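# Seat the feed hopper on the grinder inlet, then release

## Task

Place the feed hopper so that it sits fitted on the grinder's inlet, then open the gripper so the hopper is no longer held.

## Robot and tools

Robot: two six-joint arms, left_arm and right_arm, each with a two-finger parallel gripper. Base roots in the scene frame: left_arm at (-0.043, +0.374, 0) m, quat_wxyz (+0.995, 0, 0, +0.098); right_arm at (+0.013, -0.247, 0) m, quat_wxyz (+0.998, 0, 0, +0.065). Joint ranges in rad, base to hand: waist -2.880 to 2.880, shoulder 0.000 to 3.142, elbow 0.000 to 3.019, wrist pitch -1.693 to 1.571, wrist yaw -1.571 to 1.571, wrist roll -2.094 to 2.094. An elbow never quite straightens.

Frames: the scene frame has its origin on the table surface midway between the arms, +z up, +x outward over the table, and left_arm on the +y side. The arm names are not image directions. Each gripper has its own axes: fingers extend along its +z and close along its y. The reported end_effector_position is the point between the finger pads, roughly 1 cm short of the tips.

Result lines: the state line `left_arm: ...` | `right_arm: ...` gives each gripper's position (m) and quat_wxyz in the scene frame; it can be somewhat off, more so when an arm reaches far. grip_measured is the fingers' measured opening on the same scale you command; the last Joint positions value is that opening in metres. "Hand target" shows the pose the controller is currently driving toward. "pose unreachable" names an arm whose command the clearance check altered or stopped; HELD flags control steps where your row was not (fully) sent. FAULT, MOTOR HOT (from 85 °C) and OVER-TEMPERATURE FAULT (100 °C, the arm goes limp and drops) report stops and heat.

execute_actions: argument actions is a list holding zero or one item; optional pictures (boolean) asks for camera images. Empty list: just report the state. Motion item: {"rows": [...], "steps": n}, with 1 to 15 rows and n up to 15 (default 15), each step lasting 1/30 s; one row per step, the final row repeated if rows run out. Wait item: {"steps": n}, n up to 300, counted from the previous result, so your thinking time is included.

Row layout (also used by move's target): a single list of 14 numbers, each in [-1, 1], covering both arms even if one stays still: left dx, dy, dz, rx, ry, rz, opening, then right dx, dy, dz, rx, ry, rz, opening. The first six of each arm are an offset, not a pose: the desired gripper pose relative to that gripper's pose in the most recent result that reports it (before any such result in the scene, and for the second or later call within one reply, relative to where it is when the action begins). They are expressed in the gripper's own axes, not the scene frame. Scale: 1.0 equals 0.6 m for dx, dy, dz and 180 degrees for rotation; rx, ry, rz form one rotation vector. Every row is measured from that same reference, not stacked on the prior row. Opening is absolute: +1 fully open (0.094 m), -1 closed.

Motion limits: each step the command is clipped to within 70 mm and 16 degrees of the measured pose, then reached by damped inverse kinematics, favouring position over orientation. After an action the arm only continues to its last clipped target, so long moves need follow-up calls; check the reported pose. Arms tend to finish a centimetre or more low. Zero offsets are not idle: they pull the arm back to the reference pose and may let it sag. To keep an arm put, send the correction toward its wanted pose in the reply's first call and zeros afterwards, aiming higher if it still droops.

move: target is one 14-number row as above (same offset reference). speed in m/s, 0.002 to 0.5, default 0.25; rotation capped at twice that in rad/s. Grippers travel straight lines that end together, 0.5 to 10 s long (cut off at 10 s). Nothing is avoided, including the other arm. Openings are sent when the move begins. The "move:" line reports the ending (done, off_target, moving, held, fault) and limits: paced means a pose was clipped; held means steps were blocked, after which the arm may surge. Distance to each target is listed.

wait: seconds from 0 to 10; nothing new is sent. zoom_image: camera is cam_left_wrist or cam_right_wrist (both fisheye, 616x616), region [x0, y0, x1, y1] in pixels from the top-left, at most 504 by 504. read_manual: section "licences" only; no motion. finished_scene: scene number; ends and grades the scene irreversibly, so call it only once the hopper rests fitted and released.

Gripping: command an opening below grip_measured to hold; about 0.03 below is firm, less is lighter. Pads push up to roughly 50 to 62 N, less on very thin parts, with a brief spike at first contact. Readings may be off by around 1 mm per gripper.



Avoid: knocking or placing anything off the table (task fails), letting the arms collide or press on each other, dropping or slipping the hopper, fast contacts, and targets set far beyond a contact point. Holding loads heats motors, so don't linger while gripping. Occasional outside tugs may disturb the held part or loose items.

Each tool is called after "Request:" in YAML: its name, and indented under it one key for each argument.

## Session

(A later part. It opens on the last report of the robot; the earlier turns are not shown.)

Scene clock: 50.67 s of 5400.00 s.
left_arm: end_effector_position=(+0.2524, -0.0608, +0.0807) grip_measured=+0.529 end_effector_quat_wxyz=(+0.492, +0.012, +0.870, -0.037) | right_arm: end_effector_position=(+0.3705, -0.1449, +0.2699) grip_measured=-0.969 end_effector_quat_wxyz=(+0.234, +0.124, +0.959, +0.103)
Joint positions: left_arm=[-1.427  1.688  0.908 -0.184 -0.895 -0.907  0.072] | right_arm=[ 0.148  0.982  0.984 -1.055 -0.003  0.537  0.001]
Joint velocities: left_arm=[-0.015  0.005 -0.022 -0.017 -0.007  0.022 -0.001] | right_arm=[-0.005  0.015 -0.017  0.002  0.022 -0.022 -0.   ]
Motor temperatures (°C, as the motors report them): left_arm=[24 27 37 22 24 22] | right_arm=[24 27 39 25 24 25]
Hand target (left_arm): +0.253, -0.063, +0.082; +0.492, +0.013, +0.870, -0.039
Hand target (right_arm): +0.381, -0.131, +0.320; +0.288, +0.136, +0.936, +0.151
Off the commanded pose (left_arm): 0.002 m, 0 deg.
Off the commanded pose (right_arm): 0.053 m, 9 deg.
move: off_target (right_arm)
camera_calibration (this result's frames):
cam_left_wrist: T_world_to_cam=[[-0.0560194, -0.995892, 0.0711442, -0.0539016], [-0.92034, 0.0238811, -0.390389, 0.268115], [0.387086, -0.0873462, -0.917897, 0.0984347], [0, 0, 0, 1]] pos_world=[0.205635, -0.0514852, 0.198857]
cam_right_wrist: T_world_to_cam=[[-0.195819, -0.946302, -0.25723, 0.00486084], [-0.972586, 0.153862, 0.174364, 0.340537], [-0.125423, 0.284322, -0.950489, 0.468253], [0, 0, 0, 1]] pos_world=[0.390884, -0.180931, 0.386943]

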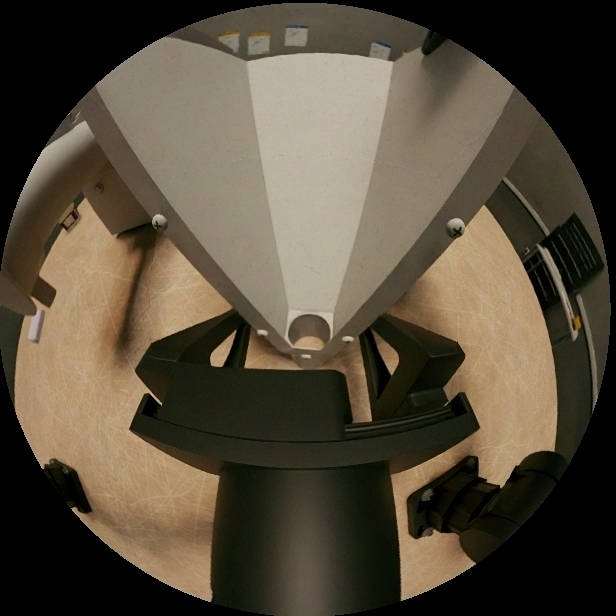

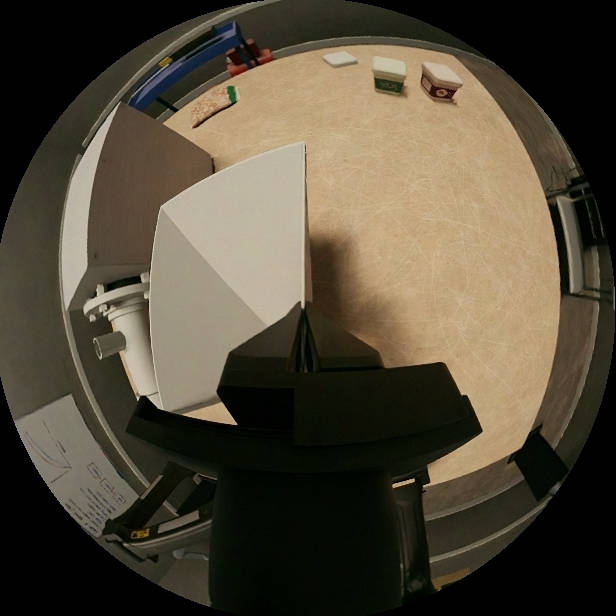

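Request:
execute_actions:
  actions: []

Scene clock: 52.73 s of 5400.00 s.
left_arm: end_effector_position=(+0.2524, -0.0608, +0.0807) grip_measured=+0.529 end_effector_quat_wxyz=(+0.492, +0.012, +0.870, -0.037) | right_arm: end_effector_position=(+0.3705, -0.1449, +0.2699) grip_measured=-0.969 end_effector_quat_wxyz=(+0.234, +0.124, +0.959, +0.103)
Joint positions: left_arm=[-1.427  1.688  0.908 -0.184 -0.895 -0.907  0.072] | right_arm=[ 0.148  0.982  0.984 -1.055 -0.003  0.537  0.001]
Joint velocities: left_arm=[-0.015 -0.005 -0.007  0.007 -0.037  0.007  0.   ] | right_arm=[ 0.015  0.005  0.017  0.002  0.037 -0.066 -0.   ]
Motor temperatures (°C, as the motors report them): left_arm=[24 27 36 22 24 22] | right_arm=[24 27 40 25 24 25]
Hand target (left_arm): +0.253, -0.063, +0.082; +0.492, +0.013, +0.870, -0.039
Hand target (right_arm): +0.381, -0.131, +0.320; +0.288, +0.136, +0.936, +0.151
Off the commanded pose (left_arm): 0.002 m, 0 deg.
Off the commanded pose (right_arm): 0.053 m, 9 deg.
Steps of this call (steps 1 to 62: nothing new was sent). Readings (end_effector_position):
1: left_arm (+0.2524, -0.0608, +0.0807) | right_arm (+0.3705, -0.1449, +0.2699)
2: left_arm (+0.2524, -0.0608, +0.0807) | right_arm (+0.3705, -0.1449, +0.2699)
4: left_arm (+0.2524, -0.0608, +0.0807) | right_arm (+0.3705, -0.1449, +0.2699)
8: left_arm (+0.2524, -0.0608, +0.0807) | right_arm (+0.3705, -0.1449, +0.2699)
62: the state above
camera_calibration (this result's frames):
cam_left_wrist: T_world_to_cam=[[-0.0560194, -0.995892, 0.0711442, -0.0539016], [-0.92034, 0.0238811, -0.390389, 0.268115], [0.387086, -0.0873462, -0.917897, 0.0984347], [0, 0, 0, 1]] pos_world=[0.205635, -0.0514852, 0.198857]
cam_right_wrist: T_world_to_cam=[[-0.195819, -0.946302, -0.25723, 0.00486084], [-0.972586, 0.153862, 0.174364, 0.340537], [-0.125423, 0.284322, -0.950489, 0.468253], [0, 0, 0, 1]] pos_world=[0.390884, -0.180931, 0.386943]

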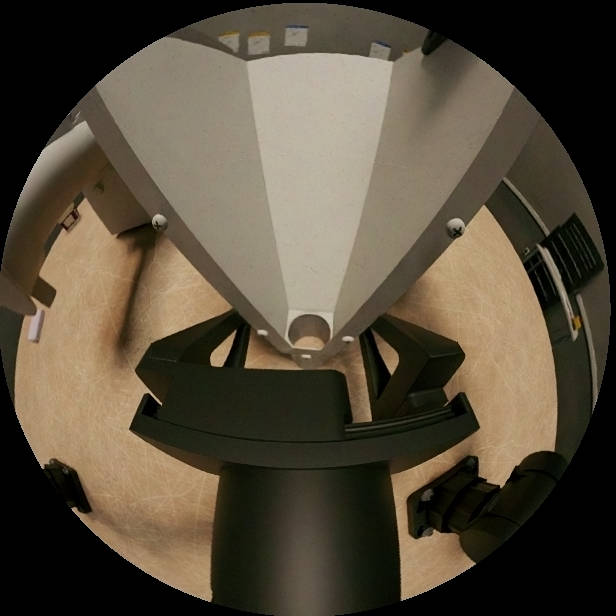

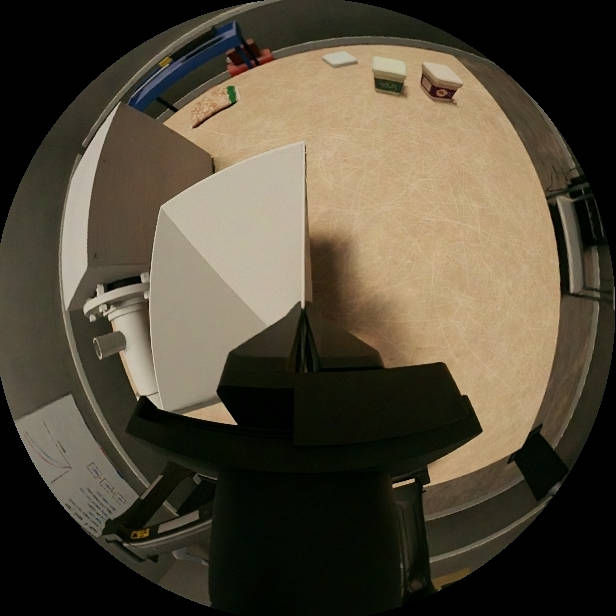

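Request:
move:
  target: [-0.566,-0.045,-0.317,-0.002,-0.08,-0.005,0.46,-0.256,0.164,-0.613,-0.052,-0.079,-0.015,-1]
  speed: 0.05

Scene clock: 64.20 s of 5400.00 s.
left_arm: end_effector_position=(+0.2666, -0.0574, +0.4294) grip_measured=+0.462 end_effector_quat_wxyz=(+0.588, +0.011, +0.809, -0.012) | right_arm: end_effector_position=(+0.3744, -0.1356, +0.6243) grip_measured=-0.969 end_effector_quat_wxyz=(+0.343, +0.076, +0.927, +0.133)
Joint positions: left_arm=[-1.435  1.374  1.419 -0.785 -1.095 -0.688  0.069] | right_arm=[ 0.176  1.244  2.118 -1.692  0.013  0.464  0.001]
Joint velocities: left_arm=[-0.015 -0.005 -0.002 -0.007  0.051  0.051 -0.001] | right_arm=[-0.005  0.005  0.002  0.002 -0.022  0.051 -0.001]
Motor temperatures (°C, as the motors report them): left_arm=[24 28 39 22 25 22] | right_arm=[24 27 45 25 23 25]
Hand target (left_arm): +0.262, -0.059, +0.469; +0.597, -0.002, +0.801, -0.039
Hand target (right_arm): +0.341, -0.141, +0.676; +0.392, +0.088, +0.899, +0.173
Off the commanded pose (left_arm): 0.043 m, 4 deg.
Off the commanded pose (right_arm): 0.063 m, 5 deg.
joint sent to its limit (right arm) — the command would take joint 4 (wrist pitch) past its lower limit, so that joint was sent only as far as its limit.
move: off_target (left_arm, right_arm)
camera_calibration (this result's frames):
cam_left_wrist: T_world_to_cam=[[-0.0341138, -0.999133, 0.0238632, -0.0602748], [-0.808869, 0.0135778, -0.587832, 0.471695], [0.586998, -0.0393554, -0.808631, 0.315801], [0, 0, 0, 1]] pos_world=[0.194109, -0.0541987, 0.534082]
cam_right_wrist: T_world_to_cam=[[-0.0538966, -0.952184, -0.300735, 0.0788382], [-0.995096, 0.0762339, -0.0630337, 0.42716], [0.0829459, 0.295863, -0.951622, 0.727192], [0, 0, 0, 1]] pos_world=[0.368997, -0.172645, 0.742648]

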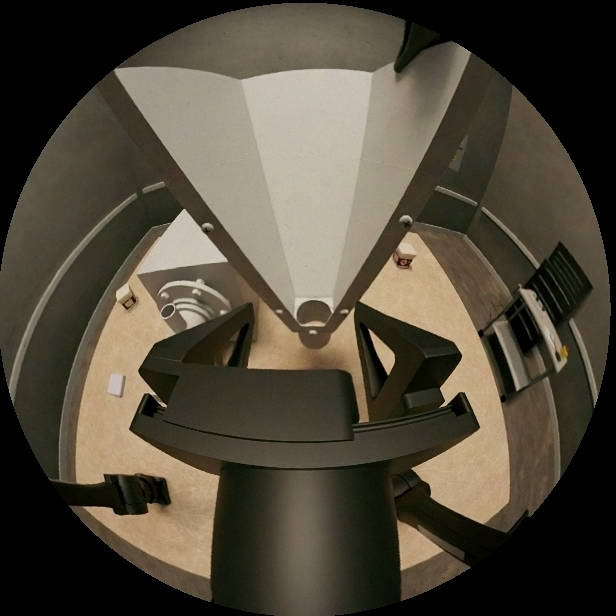

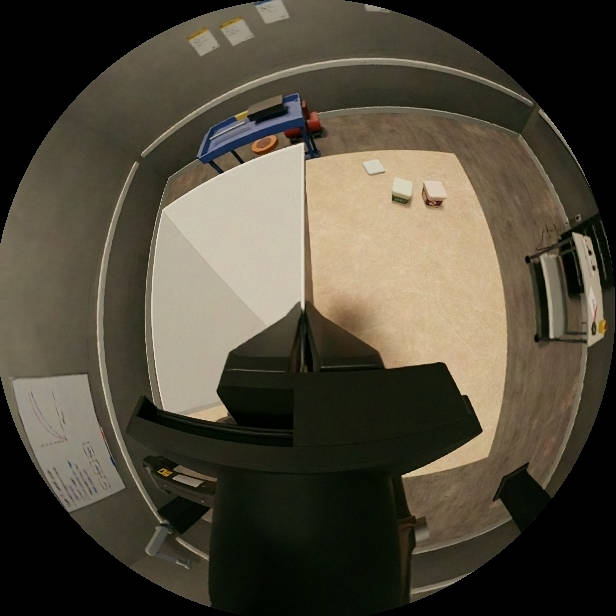

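Request:
execute_actions:
  actions:
    - {"rows":[[-0.05,0,-0.025,0,-0.01,-0.015,0.40,0,0.02,-0.09,-0.02,-0.01,-0.015,-1]],"steps":15}

Request:
zoom_image:
  camera: "cam_left_wrist"
  region: [200,220,420,420]

Scene clock: 66.00 s of 5400.00 s.
left_arm: end_effector_position=(+0.2667, -0.0525, +0.4303) grip_measured=+0.402 end_effector_quat_wxyz=(+0.592, +0.009, +0.806, +0.002) | right_arm: end_effector_position=(+0.3734, -0.1325, +0.6243) grip_measured=-0.969 end_effector_quat_wxyz=(+0.345, +0.035, +0.929, +0.126)
Joint positions: left_arm=[-1.436  1.374  1.419 -0.802 -1.121 -0.691  0.066] | right_arm=[ 0.178  1.244  2.118 -1.692 -0.003  0.384  0.001]
Joint velocities: left_arm=[-0.015  0.005 -0.007 -0.002  0.066  0.022 -0.001] | right_arm=[-0.005 -0.005  0.007  0.002  0.007  0.066  0.   ]
Motor temperatures (°C, as the motors report them): left_arm=[24 28 40 22 25 22] | right_arm=[24 27 45 25 23 25]
Hand target (left_arm): +0.261, -0.055, +0.462; +0.600, -0.009, +0.799, -0.026
Hand target (right_arm): +0.338, -0.135, +0.664; +0.383, +0.042, +0.909, +0.161
Off the commanded pose (left_arm): 0.033 m, 4 deg.
Off the commanded pose (right_arm): 0.055 m, 4 deg.
joint sent to its limit (right arm) — the command would take joint 4 (wrist pitch) past its lower limit, so that joint was sent only as far as its limit.
Steps of this call (steps 1 to 39: nothing new was sent; steps 40 to 54: all 15 steps of this action). Readings (end_effector_position):
40: left_arm (+0.2668, -0.0558, +0.4304) | right_arm (+0.3742, -0.1351, +0.6243)
41: left_arm (+0.2670, -0.0541, +0.4308) | right_arm (+0.3740, -0.1346, +0.6243)
43: left_arm (+0.2670, -0.0529, +0.4307) | right_arm (+0.3736, -0.1331, +0.6243)
47: left_arm (+0.2667, -0.0525, +0.4303) | right_arm (+0.3734, -0.1327, +0.6243)
54: the state above
camera_calibration (this result's frames):
cam_left_wrist: T_world_to_cam=[[-0.0145443, -0.999886, 0.00401075, -0.0520341], [-0.802322, 0.00927661, -0.59682, 0.474067], [0.596714, -0.0118983, -0.802365, 0.312814], [0, 0, 0, 1]] pos_world=[0.192937, -0.052704, 0.534132]
cam_right_wrist: T_world_to_cam=[[0.0173519, -0.965051, -0.261489, 0.0288692], [-0.997005, 0.0030133, -0.07728, 0.42588], [0.0753671, 0.262047, -0.962108, 0.731256], [0, 0, 0, 1]] pos_world=[0.368991, -0.165046, 0.744008]

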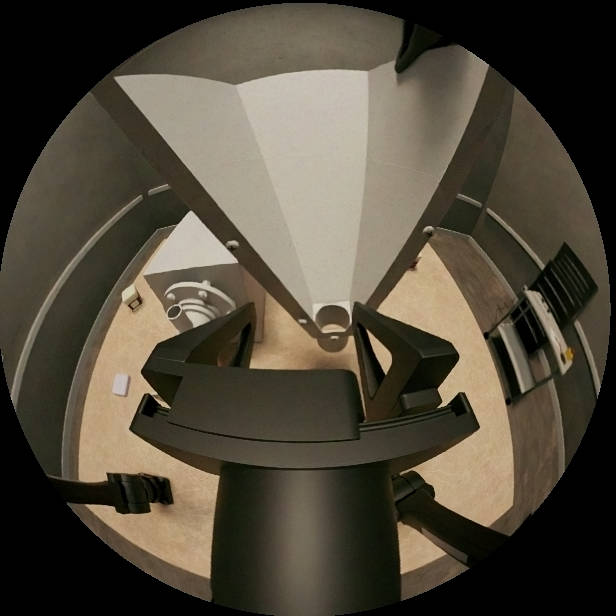

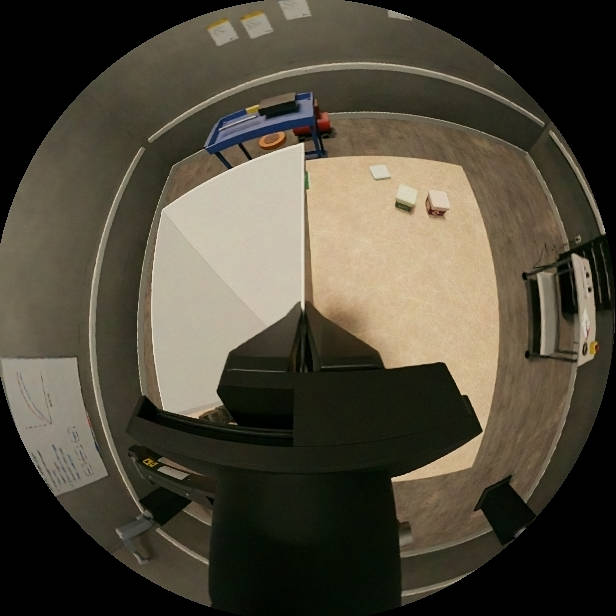

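Region (200, 220, 420, 420) of cam_left_wrist's 616x616 image, scaled by 2.291, with more detail than that image has; it fills the top 458 rows of this view, and the rest is white.

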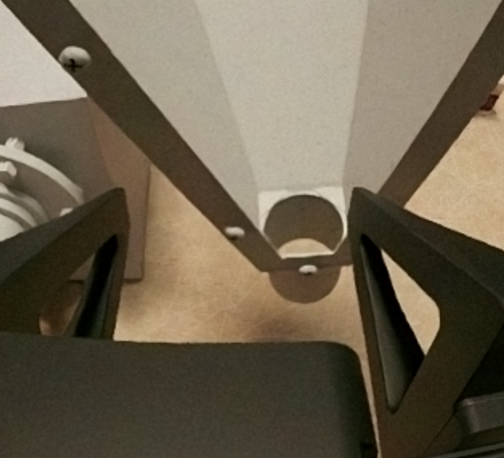

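Request:
execute_actions:
  actions:
    - {"rows":[[-0.05,0,-0.025,0,-0.01,0,0.8,-0.039,0.022,-0.072,0,0,0,-1],[-0.05,0,-0.025,0,-0.01,0,0.8,-0.039,0.022,-0.072,0,0,0,-1],[-0.05,0,-0.025,0,-0.01,0,0.8,-0.039,0.022,-0.072,0,0,0,-1],[-0.05,0,-0.025,0,-0.01,0,0.8,-0.039,0.022,-0.072,0,0,0,-1],[-0.05,-0.01,-0.02,0,-0.01,0,0.8,-0.039,0.022,-0.072,0,0,0,-1],[-0.05,-0.02,-0.015,0,-0.01,0,0.8,-0.039,0.022,-0.072,0,0,0,-1],[-0.048,-0.03,-0.005,0,-0.01,0,0.8,-0.039,0.022,-0.072,0,0,0,-1],[-0.045,-0.03,0.005,0,-0.01,0,0.8,-0.039,0.022,-0.072,0,0,0,-1],[-0.042,-0.03,0.015,0,-0.01,0,0.8,-0.039,0.022,-0.072,0,0,0,-1],[-0.04,-0.03,0.025,0,-0.01,0,0.8,-0.039,0.022,-0.072,0,0,0,-1],[-0.037,-0.03,0.034,0,-0.01,0,0.8,-0.039,0.022,-0.072,0,0,0,-1]],"steps":15}

Request:
wait:
  seconds: 0.4

Scene clock: 69.97 s of 5400.00 s.
left_arm: end_effector_position=(+0.2829, -0.0662, +0.4223) grip_measured=+0.798 end_effector_quat_wxyz=(+0.596, +0.019, +0.803, +0.014) | right_arm: end_effector_position=(+0.3944, -0.1297, +0.6147) grip_measured=-0.969 end_effector_quat_wxyz=(+0.338, +0.023, +0.935, +0.105)
Joint positions: left_arm=[-1.415  1.419  1.436 -0.74  -1.117 -0.623  0.084] | right_arm=[ 0.179  1.291  2.136 -1.692  0.021  0.349  0.001]
Joint velocities: left_arm=[ 0.122  0.103 -0.017  0.095 -0.007  0.168 -0.001] | right_arm=[-0.005  0.015  0.002 -0.007  0.022  0.007 -0.001]
Motor temperatures (°C, as the motors report them): left_arm=[24 28 40 22 25 22] | right_arm=[24 27 44 25 23 25]
Hand target (left_arm): +0.292, -0.069, +0.445; +0.604, +0.008, +0.797, +0.002
Hand target (right_arm): +0.359, -0.134, +0.669; +0.392, +0.031, +0.908, +0.142
Off the commanded pose (left_arm): 0.025 m, 2 deg.
Off the commanded pose (right_arm): 0.067 m, 3 deg.
joint sent to its limit (right arm) — the command would take joint 4 (wrist pitch) past its lower limit, so that joint was sent only as far as its limit.
Steps of this call (steps 1 to 90: nothing new was sent; then 0.47 s passed at rest; steps 91 to 105: all 15 steps of this action). Readings (end_effector_position):
91: left_arm (+0.2668, -0.0508, +0.4313) | right_arm (+0.3746, -0.1330, +0.6239)
92: left_arm (+0.2668, -0.0492, +0.4318) | right_arm (+0.3760, -0.1333, +0.6248)
94: left_arm (+0.2665, -0.0484, +0.4319) | right_arm (+0.3800, -0.1332, +0.6251)
98: left_arm (+0.2675, -0.0522, +0.4328) | right_arm (+0.3883, -0.1317, +0.6195)
105: the state above
camera_calibration (this result's frames):
cam_left_wrist: T_world_to_cam=[[-0.0164459, -0.999463, -0.0283354, -0.0513322], [-0.797166, 0.0302127, -0.603003, 0.485003], [0.603536, 0.0126711, -0.797235, 0.294165], [0, 0, 0, 1]] pos_world=[0.208245, -0.0696853, 0.525523]
cam_right_wrist: T_world_to_cam=[[0.0241032, -0.976266, -0.215228, -0.00384936], [-0.998012, -0.0109581, -0.0620613, 0.435246], [0.0582298, 0.216296, -0.97459, 0.728209], [0, 0, 0, 1]] pos_world=[0.392071, -0.156497, 0.735889]

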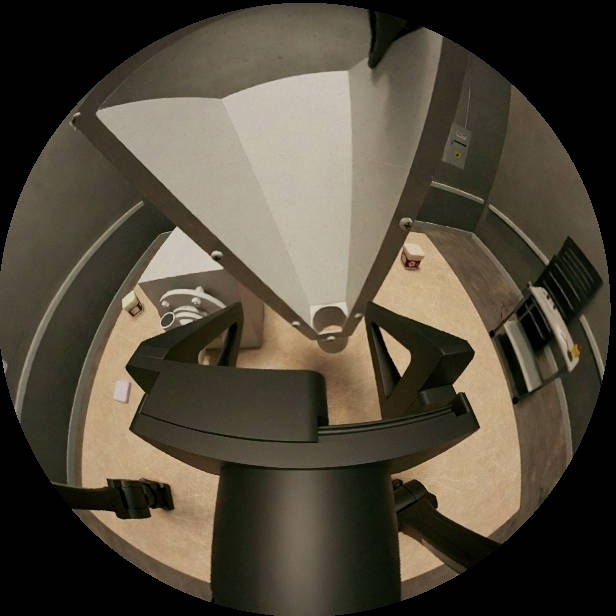

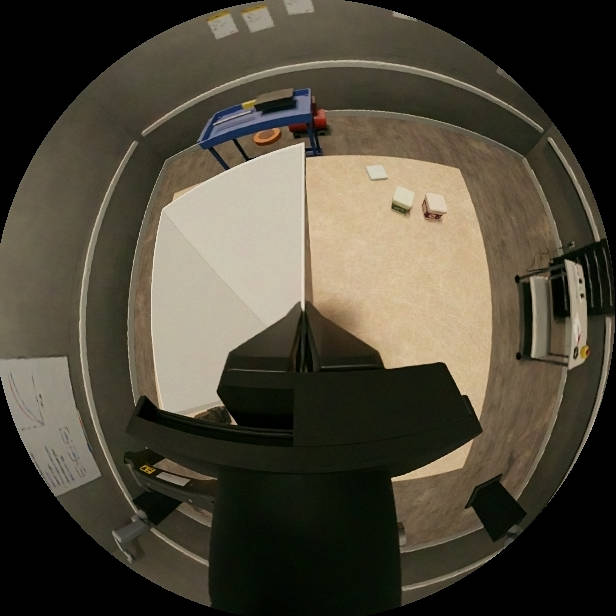

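Scene clock: 70.37 s of 5400.00 s.
left_arm: end_effector_position=(+0.2867, -0.0664, +0.4198) grip_measured=+0.798 end_effector_quat_wxyz=(+0.595, +0.023, +0.803, +0.021) | right_arm: end_effector_position=(+0.3944, -0.1297, +0.6147) grip_measured=-0.969 end_effector_quat_wxyz=(+0.338, +0.022, +0.935, +0.105)
Joint positions: left_arm=[-1.408  1.425  1.436 -0.733 -1.116 -0.606  0.084] | right_arm=[ 0.179  1.291  2.136 -1.692  0.021  0.347  0.001]
Joint velocities: left_arm=[-0.024 -0.005 -0.007  0.017 -0.037 -0.022  0.001] | right_arm=[ 0.005 -0.005  0.002  0.002 -0.007  0.022  0.001]
Motor temperatures (°C, as the motors report them): left_arm=[24 28 40 22 25 22] | right_arm=[24 27 44 25 23 25]
Hand target (left_arm): +0.292, -0.069, +0.445; +0.604, +0.008, +0.797, +0.002
Hand target (right_arm): +0.359, -0.134, +0.669; +0.392, +0.031, +0.908, +0.142
Off the commanded pose (left_arm): 0.026 m, 3 deg.
Off the commanded pose (right_arm): 0.067 m, 3 deg.
Steps of this call (steps 1 to 12: nothing new was sent). Readings (end_effector_position):
1: left_arm (+0.2848, -0.0662, +0.4210) | right_arm (+0.3944, -0.1297, +0.6147)
2: left_arm (+0.2862, -0.0661, +0.4200) | right_arm (+0.3944, -0.1297, +0.6147)
4: left_arm (+0.2867, -0.0661, +0.4197) | right_arm (+0.3944, -0.1297, +0.6147)
8: left_arm (+0.2867, -0.0663, +0.4199) | right_arm (+0.3944, -0.1297, +0.6147)
12: the state above
camera_calibration (this result's frames):
cam_left_wrist: T_world_to_cam=[[-0.0153445, -0.998909, -0.0441078, -0.045134], [-0.797667, 0.0388283, -0.601847, 0.486763], [0.602903, 0.0259483, -0.797393, 0.290985], [0, 0, 0, 1]] pos_world=[0.212146, -0.0715356, 0.522995]
cam_right_wrist: T_world_to_cam=[[0.0255726, -0.976492, -0.214033, -0.00519262], [-0.997974, -0.0124597, -0.0623925, 0.43524], [0.058259, 0.215194, -0.974832, 0.728204], [0, 0, 0, 1]] pos_world=[0.392067, -0.156353, 0.735921]

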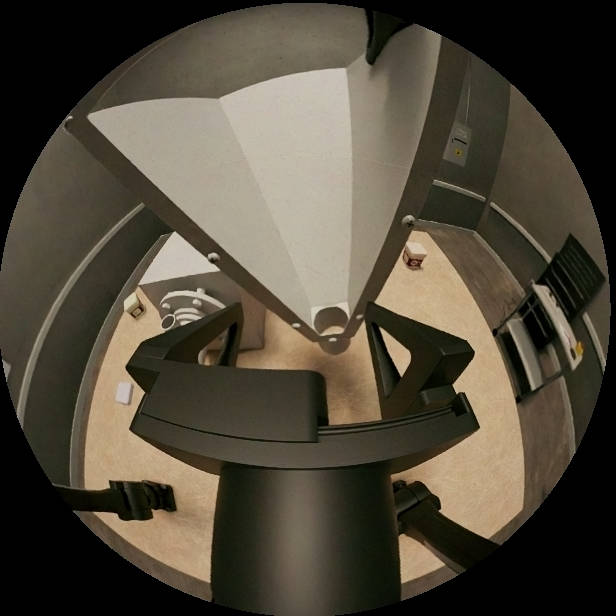

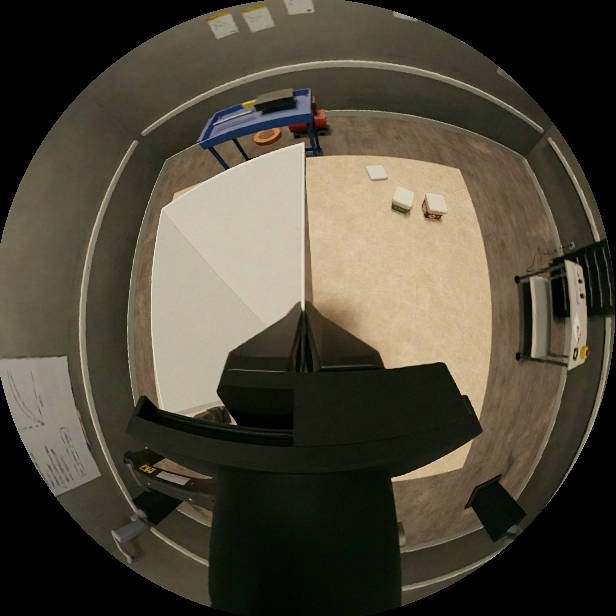

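Request:
execute_actions:
  actions:
    - {"rows":[[-0.04,-0.02,0,0,-0.01,-0.01,0.8,-0.011,0.014,-0.106,-0.023,-0.038,0.01,-1],[-0.04,-0.03,0.01,0,-0.01,-0.01,0.8,-0.011,0.014,-0.106,-0.023,-0.038,0.01,-1],[-0.038,-0.037,0.02,0,-0.01,-0.01,0.8,-0.011,0.014,-0.106,-0.023,-0.038,0.01,-1],[-0.035,-0.037,0.03,0,-0.01,-0.01,0.8,-0.011,0.014,-0.106,-0.023,-0.038,0.01,-1],[-0.032,-0.037,0.04,0,-0.01,-0.01,0.8,-0.011,0.014,-0.106,-0.023,-0.038,0.01,-1],[-0.03,-0.037,0.05,0,-0.01,-0.01,0.8,-0.011,0.014,-0.106,-0.023,-0.038,0.01,-1]],"steps":15}

Request:
zoom_image:
  camera: "cam_left_wrist"
  region: [200,220,420,420]

Scene clock: 73.63 s of 5400.00 s.
left_arm: end_effector_position=(+0.3145, -0.0823, +0.3963) grip_measured=+0.798 end_effector_quat_wxyz=(+0.595, +0.025, +0.802, +0.034) | right_arm: end_effector_position=(+0.3913, -0.1305, +0.6171) grip_measured=-0.968 end_effector_quat_wxyz=(+0.342, +0.013, +0.934, +0.103)
Joint positions: left_arm=[-1.369  1.496  1.444 -0.643 -1.103 -0.551  0.084] | right_arm=[ 0.179  1.284  2.136 -1.692  0.02   0.328  0.001]
Joint velocities: left_arm=[-0.005 -0.015  0.012 -0.007  0.007  0.007 -0.001] | right_arm=[ 0.005 -0.005 -0.007 -0.012 -0.022 -0.139  0.   ]
Motor temperatures (°C, as the motors report them): left_arm=[24 28 41 22 25 22] | right_arm=[24 27 45 25 23 25]
Hand target (left_arm): +0.319, -0.087, +0.427; +0.607, +0.010, +0.794, +0.011
Hand target (right_arm): +0.356, -0.135, +0.665; +0.392, +0.027, +0.908, +0.144
Off the commanded pose (left_arm): 0.032 m, 4 deg.
Off the commanded pose (right_arm): 0.061 m, 8 deg.
Steps of this call (steps 1 to 83: nothing new was sent; steps 84 to 98: all 15 steps of this action). Readings (end_effector_position):
84: left_arm (+0.2869, -0.0659, +0.4200) | right_arm (+0.3939, -0.1297, +0.6149)
85: left_arm (+0.2874, -0.0664, +0.4198) | right_arm (+0.3939, -0.1295, +0.6149)
87: left_arm (+0.2896, -0.0721, +0.4183) | right_arm (+0.3933, -0.1296, +0.6154)
91: left_arm (+0.3016, -0.0830, +0.4067) | right_arm (+0.3922, -0.1303, +0.6164)
98: the state above
camera_calibration (this result's frames):
cam_left_wrist: T_world_to_cam=[[-0.00189282, -0.997742, -0.0671339, -0.0566497], [-0.796833, 0.0420671, -0.602733, 0.495768], [0.604196, 0.0523536, -0.795114, 0.2567], [0, 0, 0, 1]] pos_world=[0.23984, -0.0908165, 0.499118]
cam_right_wrist: T_world_to_cam=[[0.0422077, -0.977952, -0.204521, -0.0179141], [-0.99704, -0.0280611, -0.0715833, 0.435603], [0.0642659, 0.206937, -0.976241, 0.728358], [0, 0, 0, 1]] pos_world=[0.388261, -0.15602, 0.738571]

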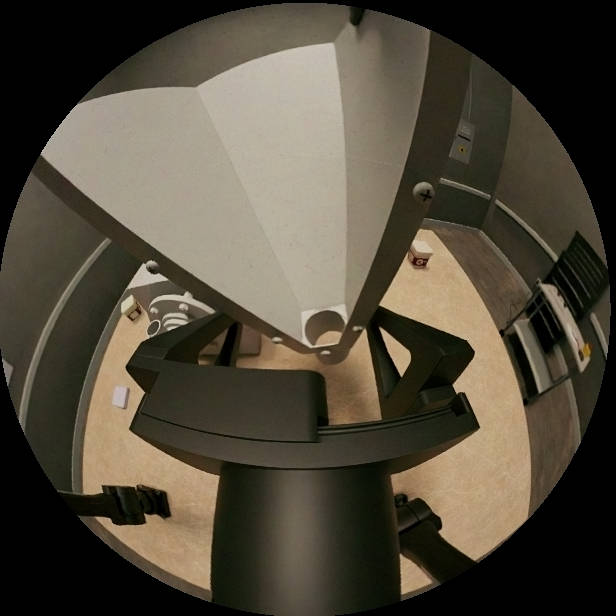

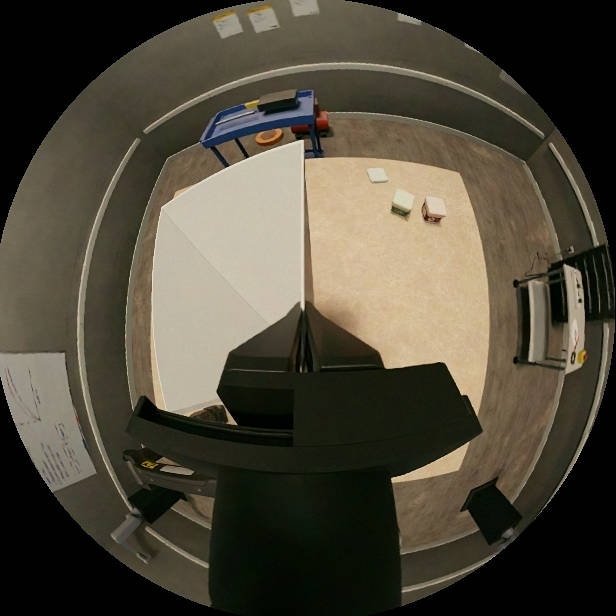

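Region (200, 220, 420, 420) of cam_left_wrist's 616x616 image, scaled by 2.291, with more detail than that image has; it fills the top 458 rows of this view, and the rest is white.

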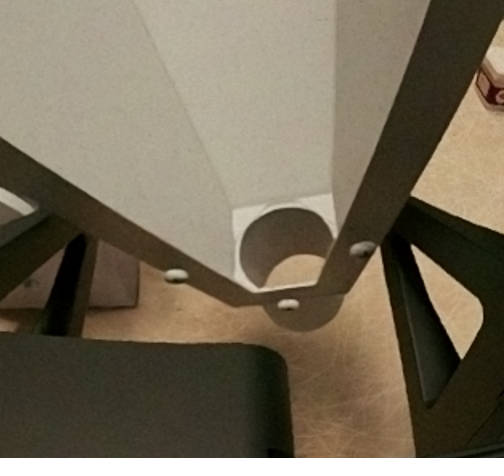

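Request:
execute_actions:
  actions:
    - {"rows":[[-0.052,-0.008,-0.008,0,-0.015,-0.02,0.7,-0.005,0.011,-0.098,-0.023,-0.035,0.012,-1],[-0.052,-0.008,-0.008,0,-0.015,-0.02,0.65,-0.005,0.011,-0.098,-0.023,-0.035,0.012,-1],[-0.052,-0.008,-0.008,0,-0.015,-0.02,0.6,-0.005,0.011,-0.098,-0.023,-0.035,0.012,-1],[-0.052,-0.004,-0.008,0,-0.015,-0.02,0.55,-0.005,0.011,-0.098,-0.023,-0.035,0.012,-1],[-0.052,0,-0.008,0,-0.015,-0.02,0.5,-0.005,0.011,-0.098,-0.023,-0.035,0.012,-1],[-0.052,0.004,-0.008,0,-0.015,-0.02,0.45,-0.005,0.011,-0.098,-0.023,-0.035,0.012,-1],[-0.052,0.008,-0.008,0,-0.015,-0.02,0.4,-0.005,0.011,-0.098,-0.023,-0.035,0.012,-1]],"steps":15}

Scene clock: 76.00 s of 5400.00 s.
left_arm: end_effector_position=(+0.3160, -0.0812, +0.4008) grip_measured=+0.546 end_effector_quat_wxyz=(+0.605, -0.003, +0.796, +0.022) | right_arm: end_effector_position=(+0.3780, -0.1378, +0.6281) grip_measured=-0.968 end_effector_quat_wxyz=(+0.356, +0.017, +0.928, +0.106)
Joint positions: left_arm=[-1.369  1.497  1.444 -0.62  -1.127 -0.591  0.073] | right_arm=[ 0.171  1.254  2.136 -1.692  0.02   0.329  0.001]
Joint velocities: left_arm=[-0.015 -0.005  0.012  0.012  0.022  0.037 -0.001] | right_arm=[-0.005  0.005 -0.002 -0.002 -0.051  0.022 -0.   ]
Motor temperatures (°C, as the motors report them): left_arm=[24 28 41 22 25 22] | right_arm=[24 27 44 25 24 25]
Hand target (left_arm): +0.318, -0.079, +0.427; +0.614, -0.001, +0.789, +0.016
Hand target (right_arm): +0.354, -0.136, +0.662; +0.390, +0.021, +0.909, +0.143
Off the commanded pose (left_arm): 0.027 m, 2 deg.
Off the commanded pose (right_arm): 0.042 m, 6 deg.
Steps of this call (steps 1 to 56: nothing new was sent; steps 57 to 71: all 15 steps of this action). Readings (end_effector_position):
57: left_arm (+0.3149, -0.0810, +0.3975) | right_arm (+0.3906, -0.1307, +0.6177)
58: left_arm (+0.3151, -0.0804, +0.3981) | right_arm (+0.3902, -0.1309, +0.6179)
60: left_arm (+0.3154, -0.0799, +0.3989) | right_arm (+0.3887, -0.1329, +0.6195)
64: left_arm (+0.3158, -0.0807, +0.4001) | right_arm (+0.3818, -0.1367, +0.6252)
71: the state above
camera_calibration (this result's frames):
cam_left_wrist: T_world_to_cam=[[0.0280976, -0.999506, -0.0140641, -0.0861756], [-0.782932, -0.0132576, -0.621966, 0.49843], [0.621473, 0.028487, -0.782918, 0.24706], [0, 0, 0, 1]] pos_world=[0.239117, -0.0865631, 0.502223]
cam_right_wrist: T_world_to_cam=[[0.0400659, -0.976414, -0.212155, -0.0163939], [-0.994761, -0.0189929, -0.10045, 0.441461], [0.0940519, 0.215068, -0.97206, 0.72873], [0, 0, 0, 1]] pos_world=[0.371266, -0.164349, 0.749236]

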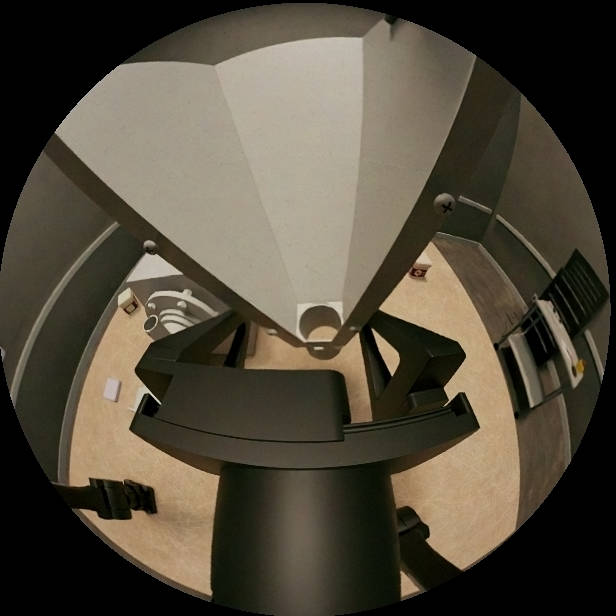

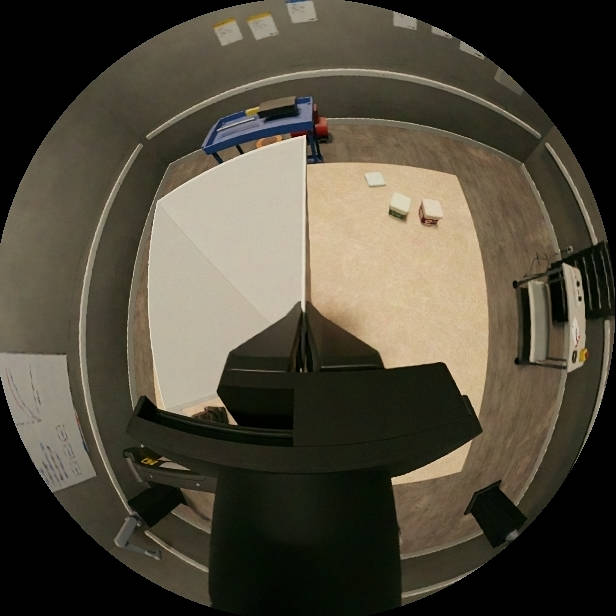

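Request:
move:
  target: [-0.119,0.459,0.082,0,-0.015,-0.01,0.47,-0.095,0.412,0.086,-0.04,-0.13,0.03,-1]
  speed: 0.04

Request:
zoom_image:
  camera: "cam_left_wrist"
  region: [230,260,410,400]

Scene clock: 88.20 s of 5400.00 s.
left_arm: end_effector_position=(+0.3760, +0.1882, +0.3923) grip_measured=+0.483 end_effector_quat_wxyz=(+0.569, +0.006, +0.821, +0.039) | right_arm: end_effector_position=(+0.4515, +0.1063, +0.6157) grip_measured=-0.968 end_effector_quat_wxyz=(+0.488, +0.051, +0.861, +0.135)
Joint positions: left_arm=[-0.844  1.003  1.    -0.454 -0.658 -0.217  0.07 ] | right_arm=[ 0.706  1.514  2.158 -1.248  0.537  0.668  0.001]
Joint velocities: left_arm=[-0.015 -0.005  0.007  0.007 -0.007  0.081 -0.   ] | right_arm=[-0.015  0.005 -0.002  0.002  0.037 -0.022 -0.   ]
Motor temperatures (°C, as the motors report them): left_arm=[24 28 41 22 25 22] | right_arm=[24 27 43 25 24 25]
Hand target (left_arm): +0.370, +0.198, +0.454; +0.619, -0.019, +0.785, +0.010
Hand target (right_arm): +0.441, +0.101, +0.673; +0.530, +0.056, +0.828, +0.175
Off the commanded pose (left_arm): 0.073 m, 9 deg.
Off the commanded pose (right_arm): 0.065 m, 8 deg.
After step 90, 1.63 s passed at rest.
move: off_target (left_arm, right_arm)
camera_calibration (this result's frames):
cam_left_wrist: T_world_to_cam=[[0.0335622, -0.998015, -0.0532863, 0.194409], [-0.834525, 0.00135326, -0.550969, 0.532513], [0.549947, 0.0629605, -0.832823, 0.235423], [0, 0, 0, 1]] pos_world=[0.3084, 0.178481, 0.499823]
cam_right_wrist: T_world_to_cam=[[0.0395819, -0.957385, -0.286091, 0.260099], [-0.923609, 0.0741985, -0.376086, 0.645606], [0.381286, 0.279122, -0.881312, 0.464904], [0, 0, 0, 1]] pos_world=[0.408731, 0.0713465, 0.72694]

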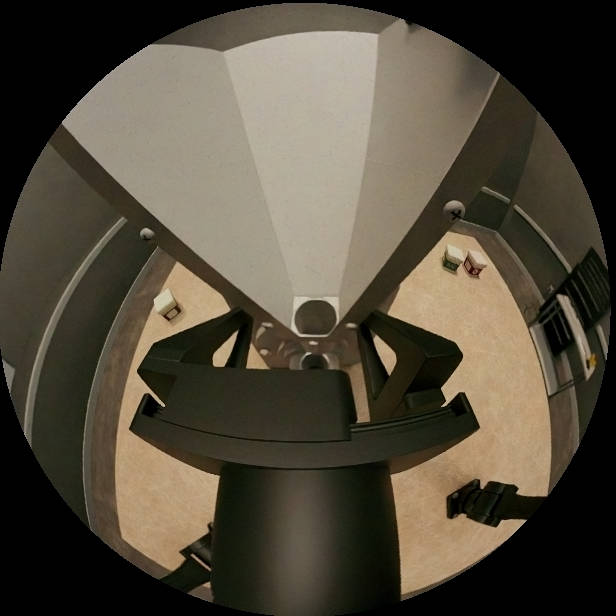

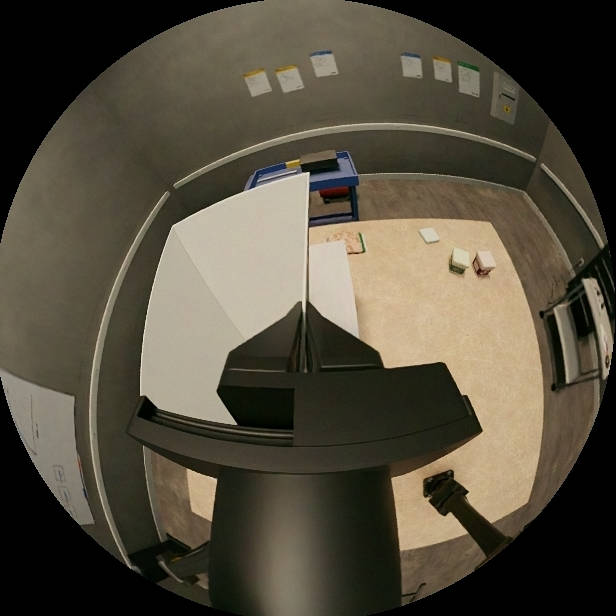

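Region (230, 260, 410, 400) of cam_left_wrist's 616x616 image, scaled by 2.800, with more detail than that image has.

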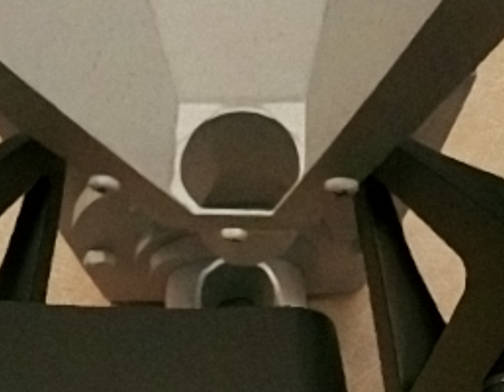

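Request:
execute_actions:
  actions:
    - {"rows":[[-0.092,0.022,-0.045,0.005,-0.039,-0.025,0.42,-0.071,0.02,-0.063,-0.025,-0.032,0.013,-1],[-0.089,0.022,-0.05,0.005,-0.039,-0.025,0.42,-0.071,0.02,-0.063,-0.025,-0.032,0.013,-1],[-0.086,0.022,-0.055,0.005,-0.039,-0.025,0.42,-0.071,0.02,-0.063,-0.025,-0.032,0.013,-1],[-0.083,0.022,-0.06,0.005,-0.039,-0.025,0.42,-0.071,0.02,-0.063,-0.025,-0.032,0.013,-1],[-0.08,0.022,-0.064,0.005,-0.039,-0.025,0.42,-0.071,0.02,-0.063,-0.025,-0.032,0.013,-1],[-0.077,0.022,-0.068,0.005,-0.039,-0.025,0.42,-0.071,0.02,-0.063,-0.025,-0.032,0.013,-1],[-0.074,0.022,-0.072,0.005,-0.039,-0.025,0.42,-0.071,0.02,-0.063,-0.025,-0.032,0.013,-1],[-0.071,0.022,-0.076,0.005,-0.039,-0.025,0.42,-0.071,0.02,-0.063,-0.025,-0.032,0.013,-1],[-0.068,0.022,-0.08,0.005,-0.039,-0.025,0.42,-0.071,0.02,-0.063,-0.025,-0.032,0.013,-1],[-0.064,0.022,-0.086,0.005,-0.039,-0.025,0.42,-0.071,0.02,-0.063,-0.025,-0.032,0.013,-1]],"steps":15}

Request:
zoom_image:
  camera: "cam_left_wrist"
  region: [230,260,410,400]

Scene clock: 96.90 s of 5400.00 s.
left_arm: end_effector_position=(+0.3535, +0.2007, +0.3957) grip_measured=+0.445 end_effector_quat_wxyz=(+0.582, -0.008, +0.812, +0.047) | right_arm: end_effector_position=(+0.4409, +0.1201, +0.6154) grip_measured=-0.968 end_effector_quat_wxyz=(+0.482, +0.044, +0.862, +0.150)
Joint positions: left_arm=[-0.872  0.934  0.951 -0.453 -0.718 -0.225  0.068] | right_arm=[ 0.734  1.514  2.158 -1.247  0.526  0.685  0.001]
Joint velocities: left_arm=[-0.024 -0.024 -0.007 -0.002 -0.007  0.037  0.001] | right_arm=[ 0.005 -0.024 -0.002 -0.002 -0.037  0.066  0.   ]
Motor temperatures (°C, as the motors report them): left_arm=[24 28 42 22 24 22] | right_arm=[24 27 45 25 24 25]
Hand target (left_arm): +0.340, +0.199, +0.445; +0.619, -0.020, +0.785, +0.010
Hand target (right_arm): +0.436, +0.099, +0.670; +0.529, +0.056, +0.829, +0.175
Off the commanded pose (left_arm): 0.053 m, 7 deg.
Off the commanded pose (right_arm): 0.060 m, 7 deg.
Steps of this call (steps 1 to 90: nothing new was sent; then 5.20 s passed at rest; steps 91 to 105: all 15 steps of this action). Readings (end_effector_position):
91: left_arm (+0.3760, +0.1884, +0.3923) | right_arm (+0.4515, +0.1063, +0.6157)
92: left_arm (+0.3756, +0.1891, +0.3922) | right_arm (+0.4515, +0.1063, +0.6158)
94: left_arm (+0.3733, +0.1919, +0.3932) | right_arm (+0.4512, +0.1066, +0.6158)
98: left_arm (+0.3642, +0.1958, +0.3962) | right_arm (+0.4482, +0.1108, +0.6158)
105: the state above
camera_calibration (this result's frames):
cam_left_wrist: T_world_to_cam=[[0.0650232, -0.996585, -0.0509011, 0.195475], [-0.815219, -0.0236339, -0.57867, 0.524771], [0.575491, 0.0791225, -0.813971, 0.230114], [0, 0, 0, 1]] pos_world=[0.282664, 0.189003, 0.500926]
cam_right_wrist: T_world_to_cam=[[0.0647244, -0.950155, -0.304985, 0.273237], [-0.928237, 0.0548659, -0.367922, 0.63406], [0.366316, 0.306912, -0.878418, 0.466255], [0, 0, 0, 1]] pos_world=[0.400076, 0.0817299, 0.726184]

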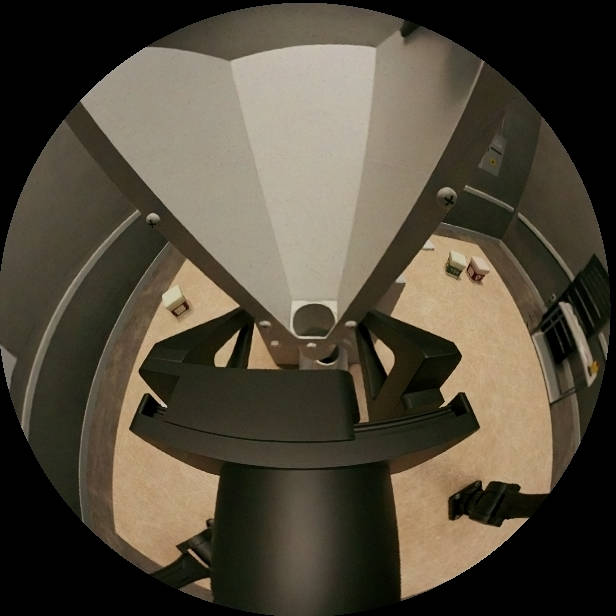

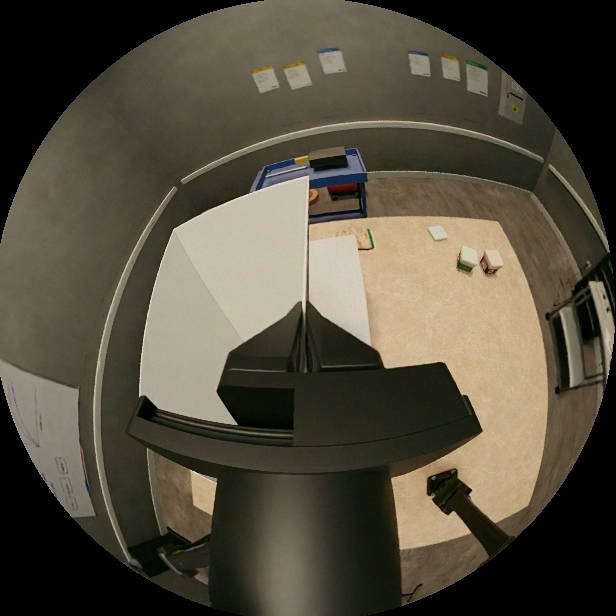

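Region (230, 260, 410, 400) of cam_left_wrist's 616x616 image, scaled by 2.800, with more detail than that image has.

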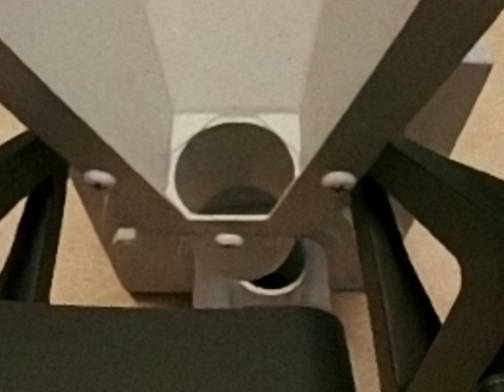

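Request:
execute_actions:
  actions:
    - {"rows":[[-0.072,0,-0.046,0.014,-0.029,-0.021,0.41,-0.078,-0.005,-0.06,-0.015,-0.036,0.011,-1],[-0.073,-0.004,-0.044,0.014,-0.029,-0.021,0.41,-0.078,-0.005,-0.06,-0.015,-0.036,0.011,-1],[-0.074,-0.008,-0.042,0.014,-0.029,-0.021,0.41,-0.078,-0.005,-0.06,-0.015,-0.036,0.011,-1],[-0.074,-0.012,-0.042,0.014,-0.029,-0.021,0.41,-0.078,-0.005,-0.06,-0.015,-0.036,0.011,-1],[-0.074,-0.016,-0.042,0.014,-0.029,-0.021,0.41,-0.078,-0.005,-0.06,-0.015,-0.036,0.011,-1],[-0.074,-0.02,-0.042,0.014,-0.029,-0.021,0.41,-0.078,-0.005,-0.06,-0.015,-0.036,0.011,-1]],"steps":15}

Request:
zoom_image:
  camera: "cam_left_wrist"
  region: [230,260,410,400]

Scene clock: 99.53 s of 5400.00 s.
left_arm: end_effector_position=(+0.3504, +0.1971, +0.3970) grip_measured=+0.445 end_effector_quat_wxyz=(+0.586, -0.013, +0.809, +0.047) | right_arm: end_effector_position=(+0.4375, +0.1193, +0.6188) grip_measured=-0.968 end_effector_quat_wxyz=(+0.484, +0.040, +0.861, +0.151)
Joint positions: left_arm=[-0.891  0.934  0.95  -0.45  -0.743 -0.24   0.068] | right_arm=[ 0.737  1.507  2.158 -1.247  0.525  0.678  0.001]
Joint velocities: left_arm=[ 0.005  0.005 -0.017 -0.002 -0.022 -0.022 -0.001] | right_arm=[-0.005 -0.015 -0.007 -0.002 -0.022 -0.022 -0.001]
Motor temperatures (°C, as the motors report them): left_arm=[24 28 42 22 24 22] | right_arm=[24 28 45 25 24 25]
Hand target (left_arm): +0.343, +0.188, +0.444; +0.620, -0.020, +0.784, +0.011
Hand target (right_arm): +0.432, +0.098, +0.668; +0.528, +0.056, +0.829, +0.175
Off the commanded pose (left_arm): 0.050 m, 6 deg.
Off the commanded pose (right_arm): 0.055 m, 7 deg.
Steps of this call (steps 1 to 64: nothing new was sent; steps 65 to 79: all 15 steps of this action). Readings (end_effector_position):
65: left_arm (+0.3534, +0.2007, +0.3957) | right_arm (+0.4408, +0.1199, +0.6156)
66: left_arm (+0.3534, +0.2008, +0.3957) | right_arm (+0.4405, +0.1199, +0.6158)
68: left_arm (+0.3530, +0.2006, +0.3959) | right_arm (+0.4403, +0.1197, +0.6162)
72: left_arm (+0.3510, +0.1981, +0.3963) | right_arm (+0.4386, +0.1195, +0.6178)
79: the state above
camera_calibration (this result's frames):
cam_left_wrist: T_world_to_cam=[[0.0735184, -0.996363, -0.043087, 0.186007], [-0.809501, -0.0343845, -0.586111, 0.525991], [0.582498, 0.0779689, -0.809084, 0.229093], [0, 0, 0, 1]] pos_world=[0.278669, 0.185554, 0.50166]
cam_right_wrist: T_world_to_cam=[[0.0736575, -0.949755, -0.304204, 0.269324], [-0.926702, 0.0475306, -0.37278, 0.635426], [0.368509, 0.309364, -0.876639, 0.468367], [0, 0, 0, 1]] pos_world=[0.396415, 0.0806939, 0.729392]

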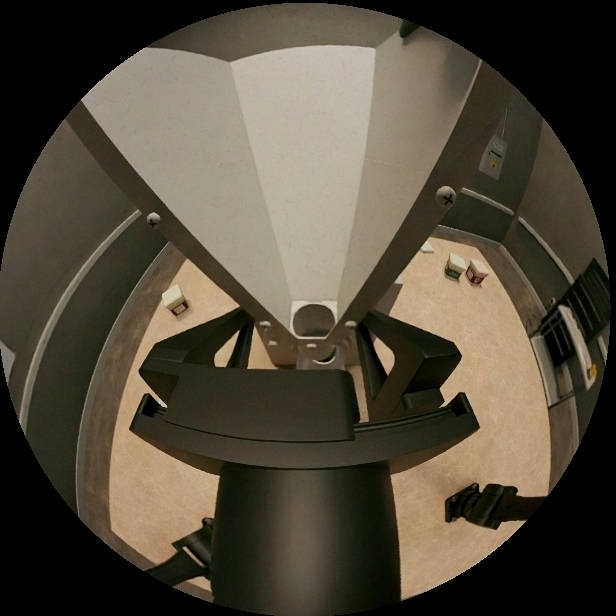

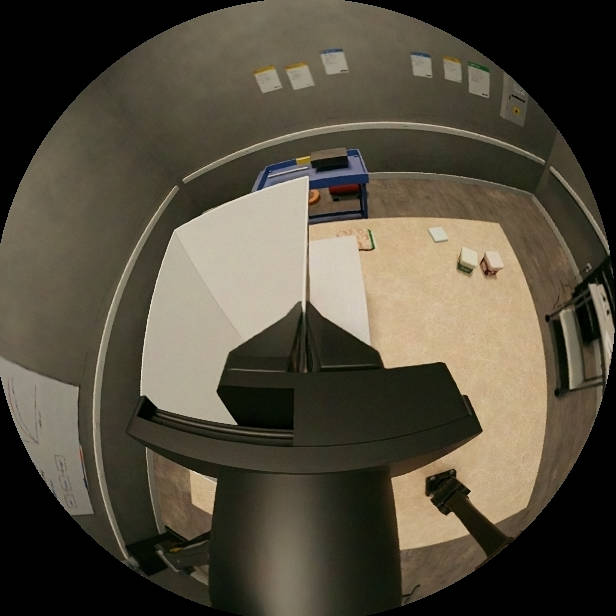

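Region (230, 260, 410, 400) of cam_left_wrist's 616x616 image, scaled by 2.800, with more detail than that image has.

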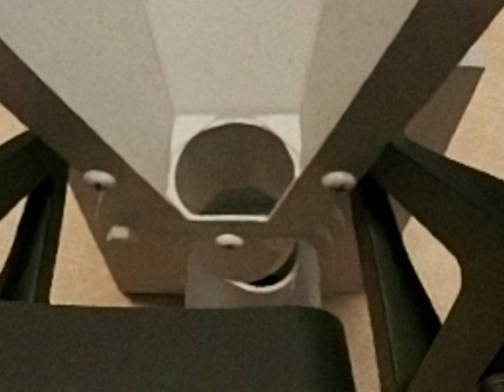

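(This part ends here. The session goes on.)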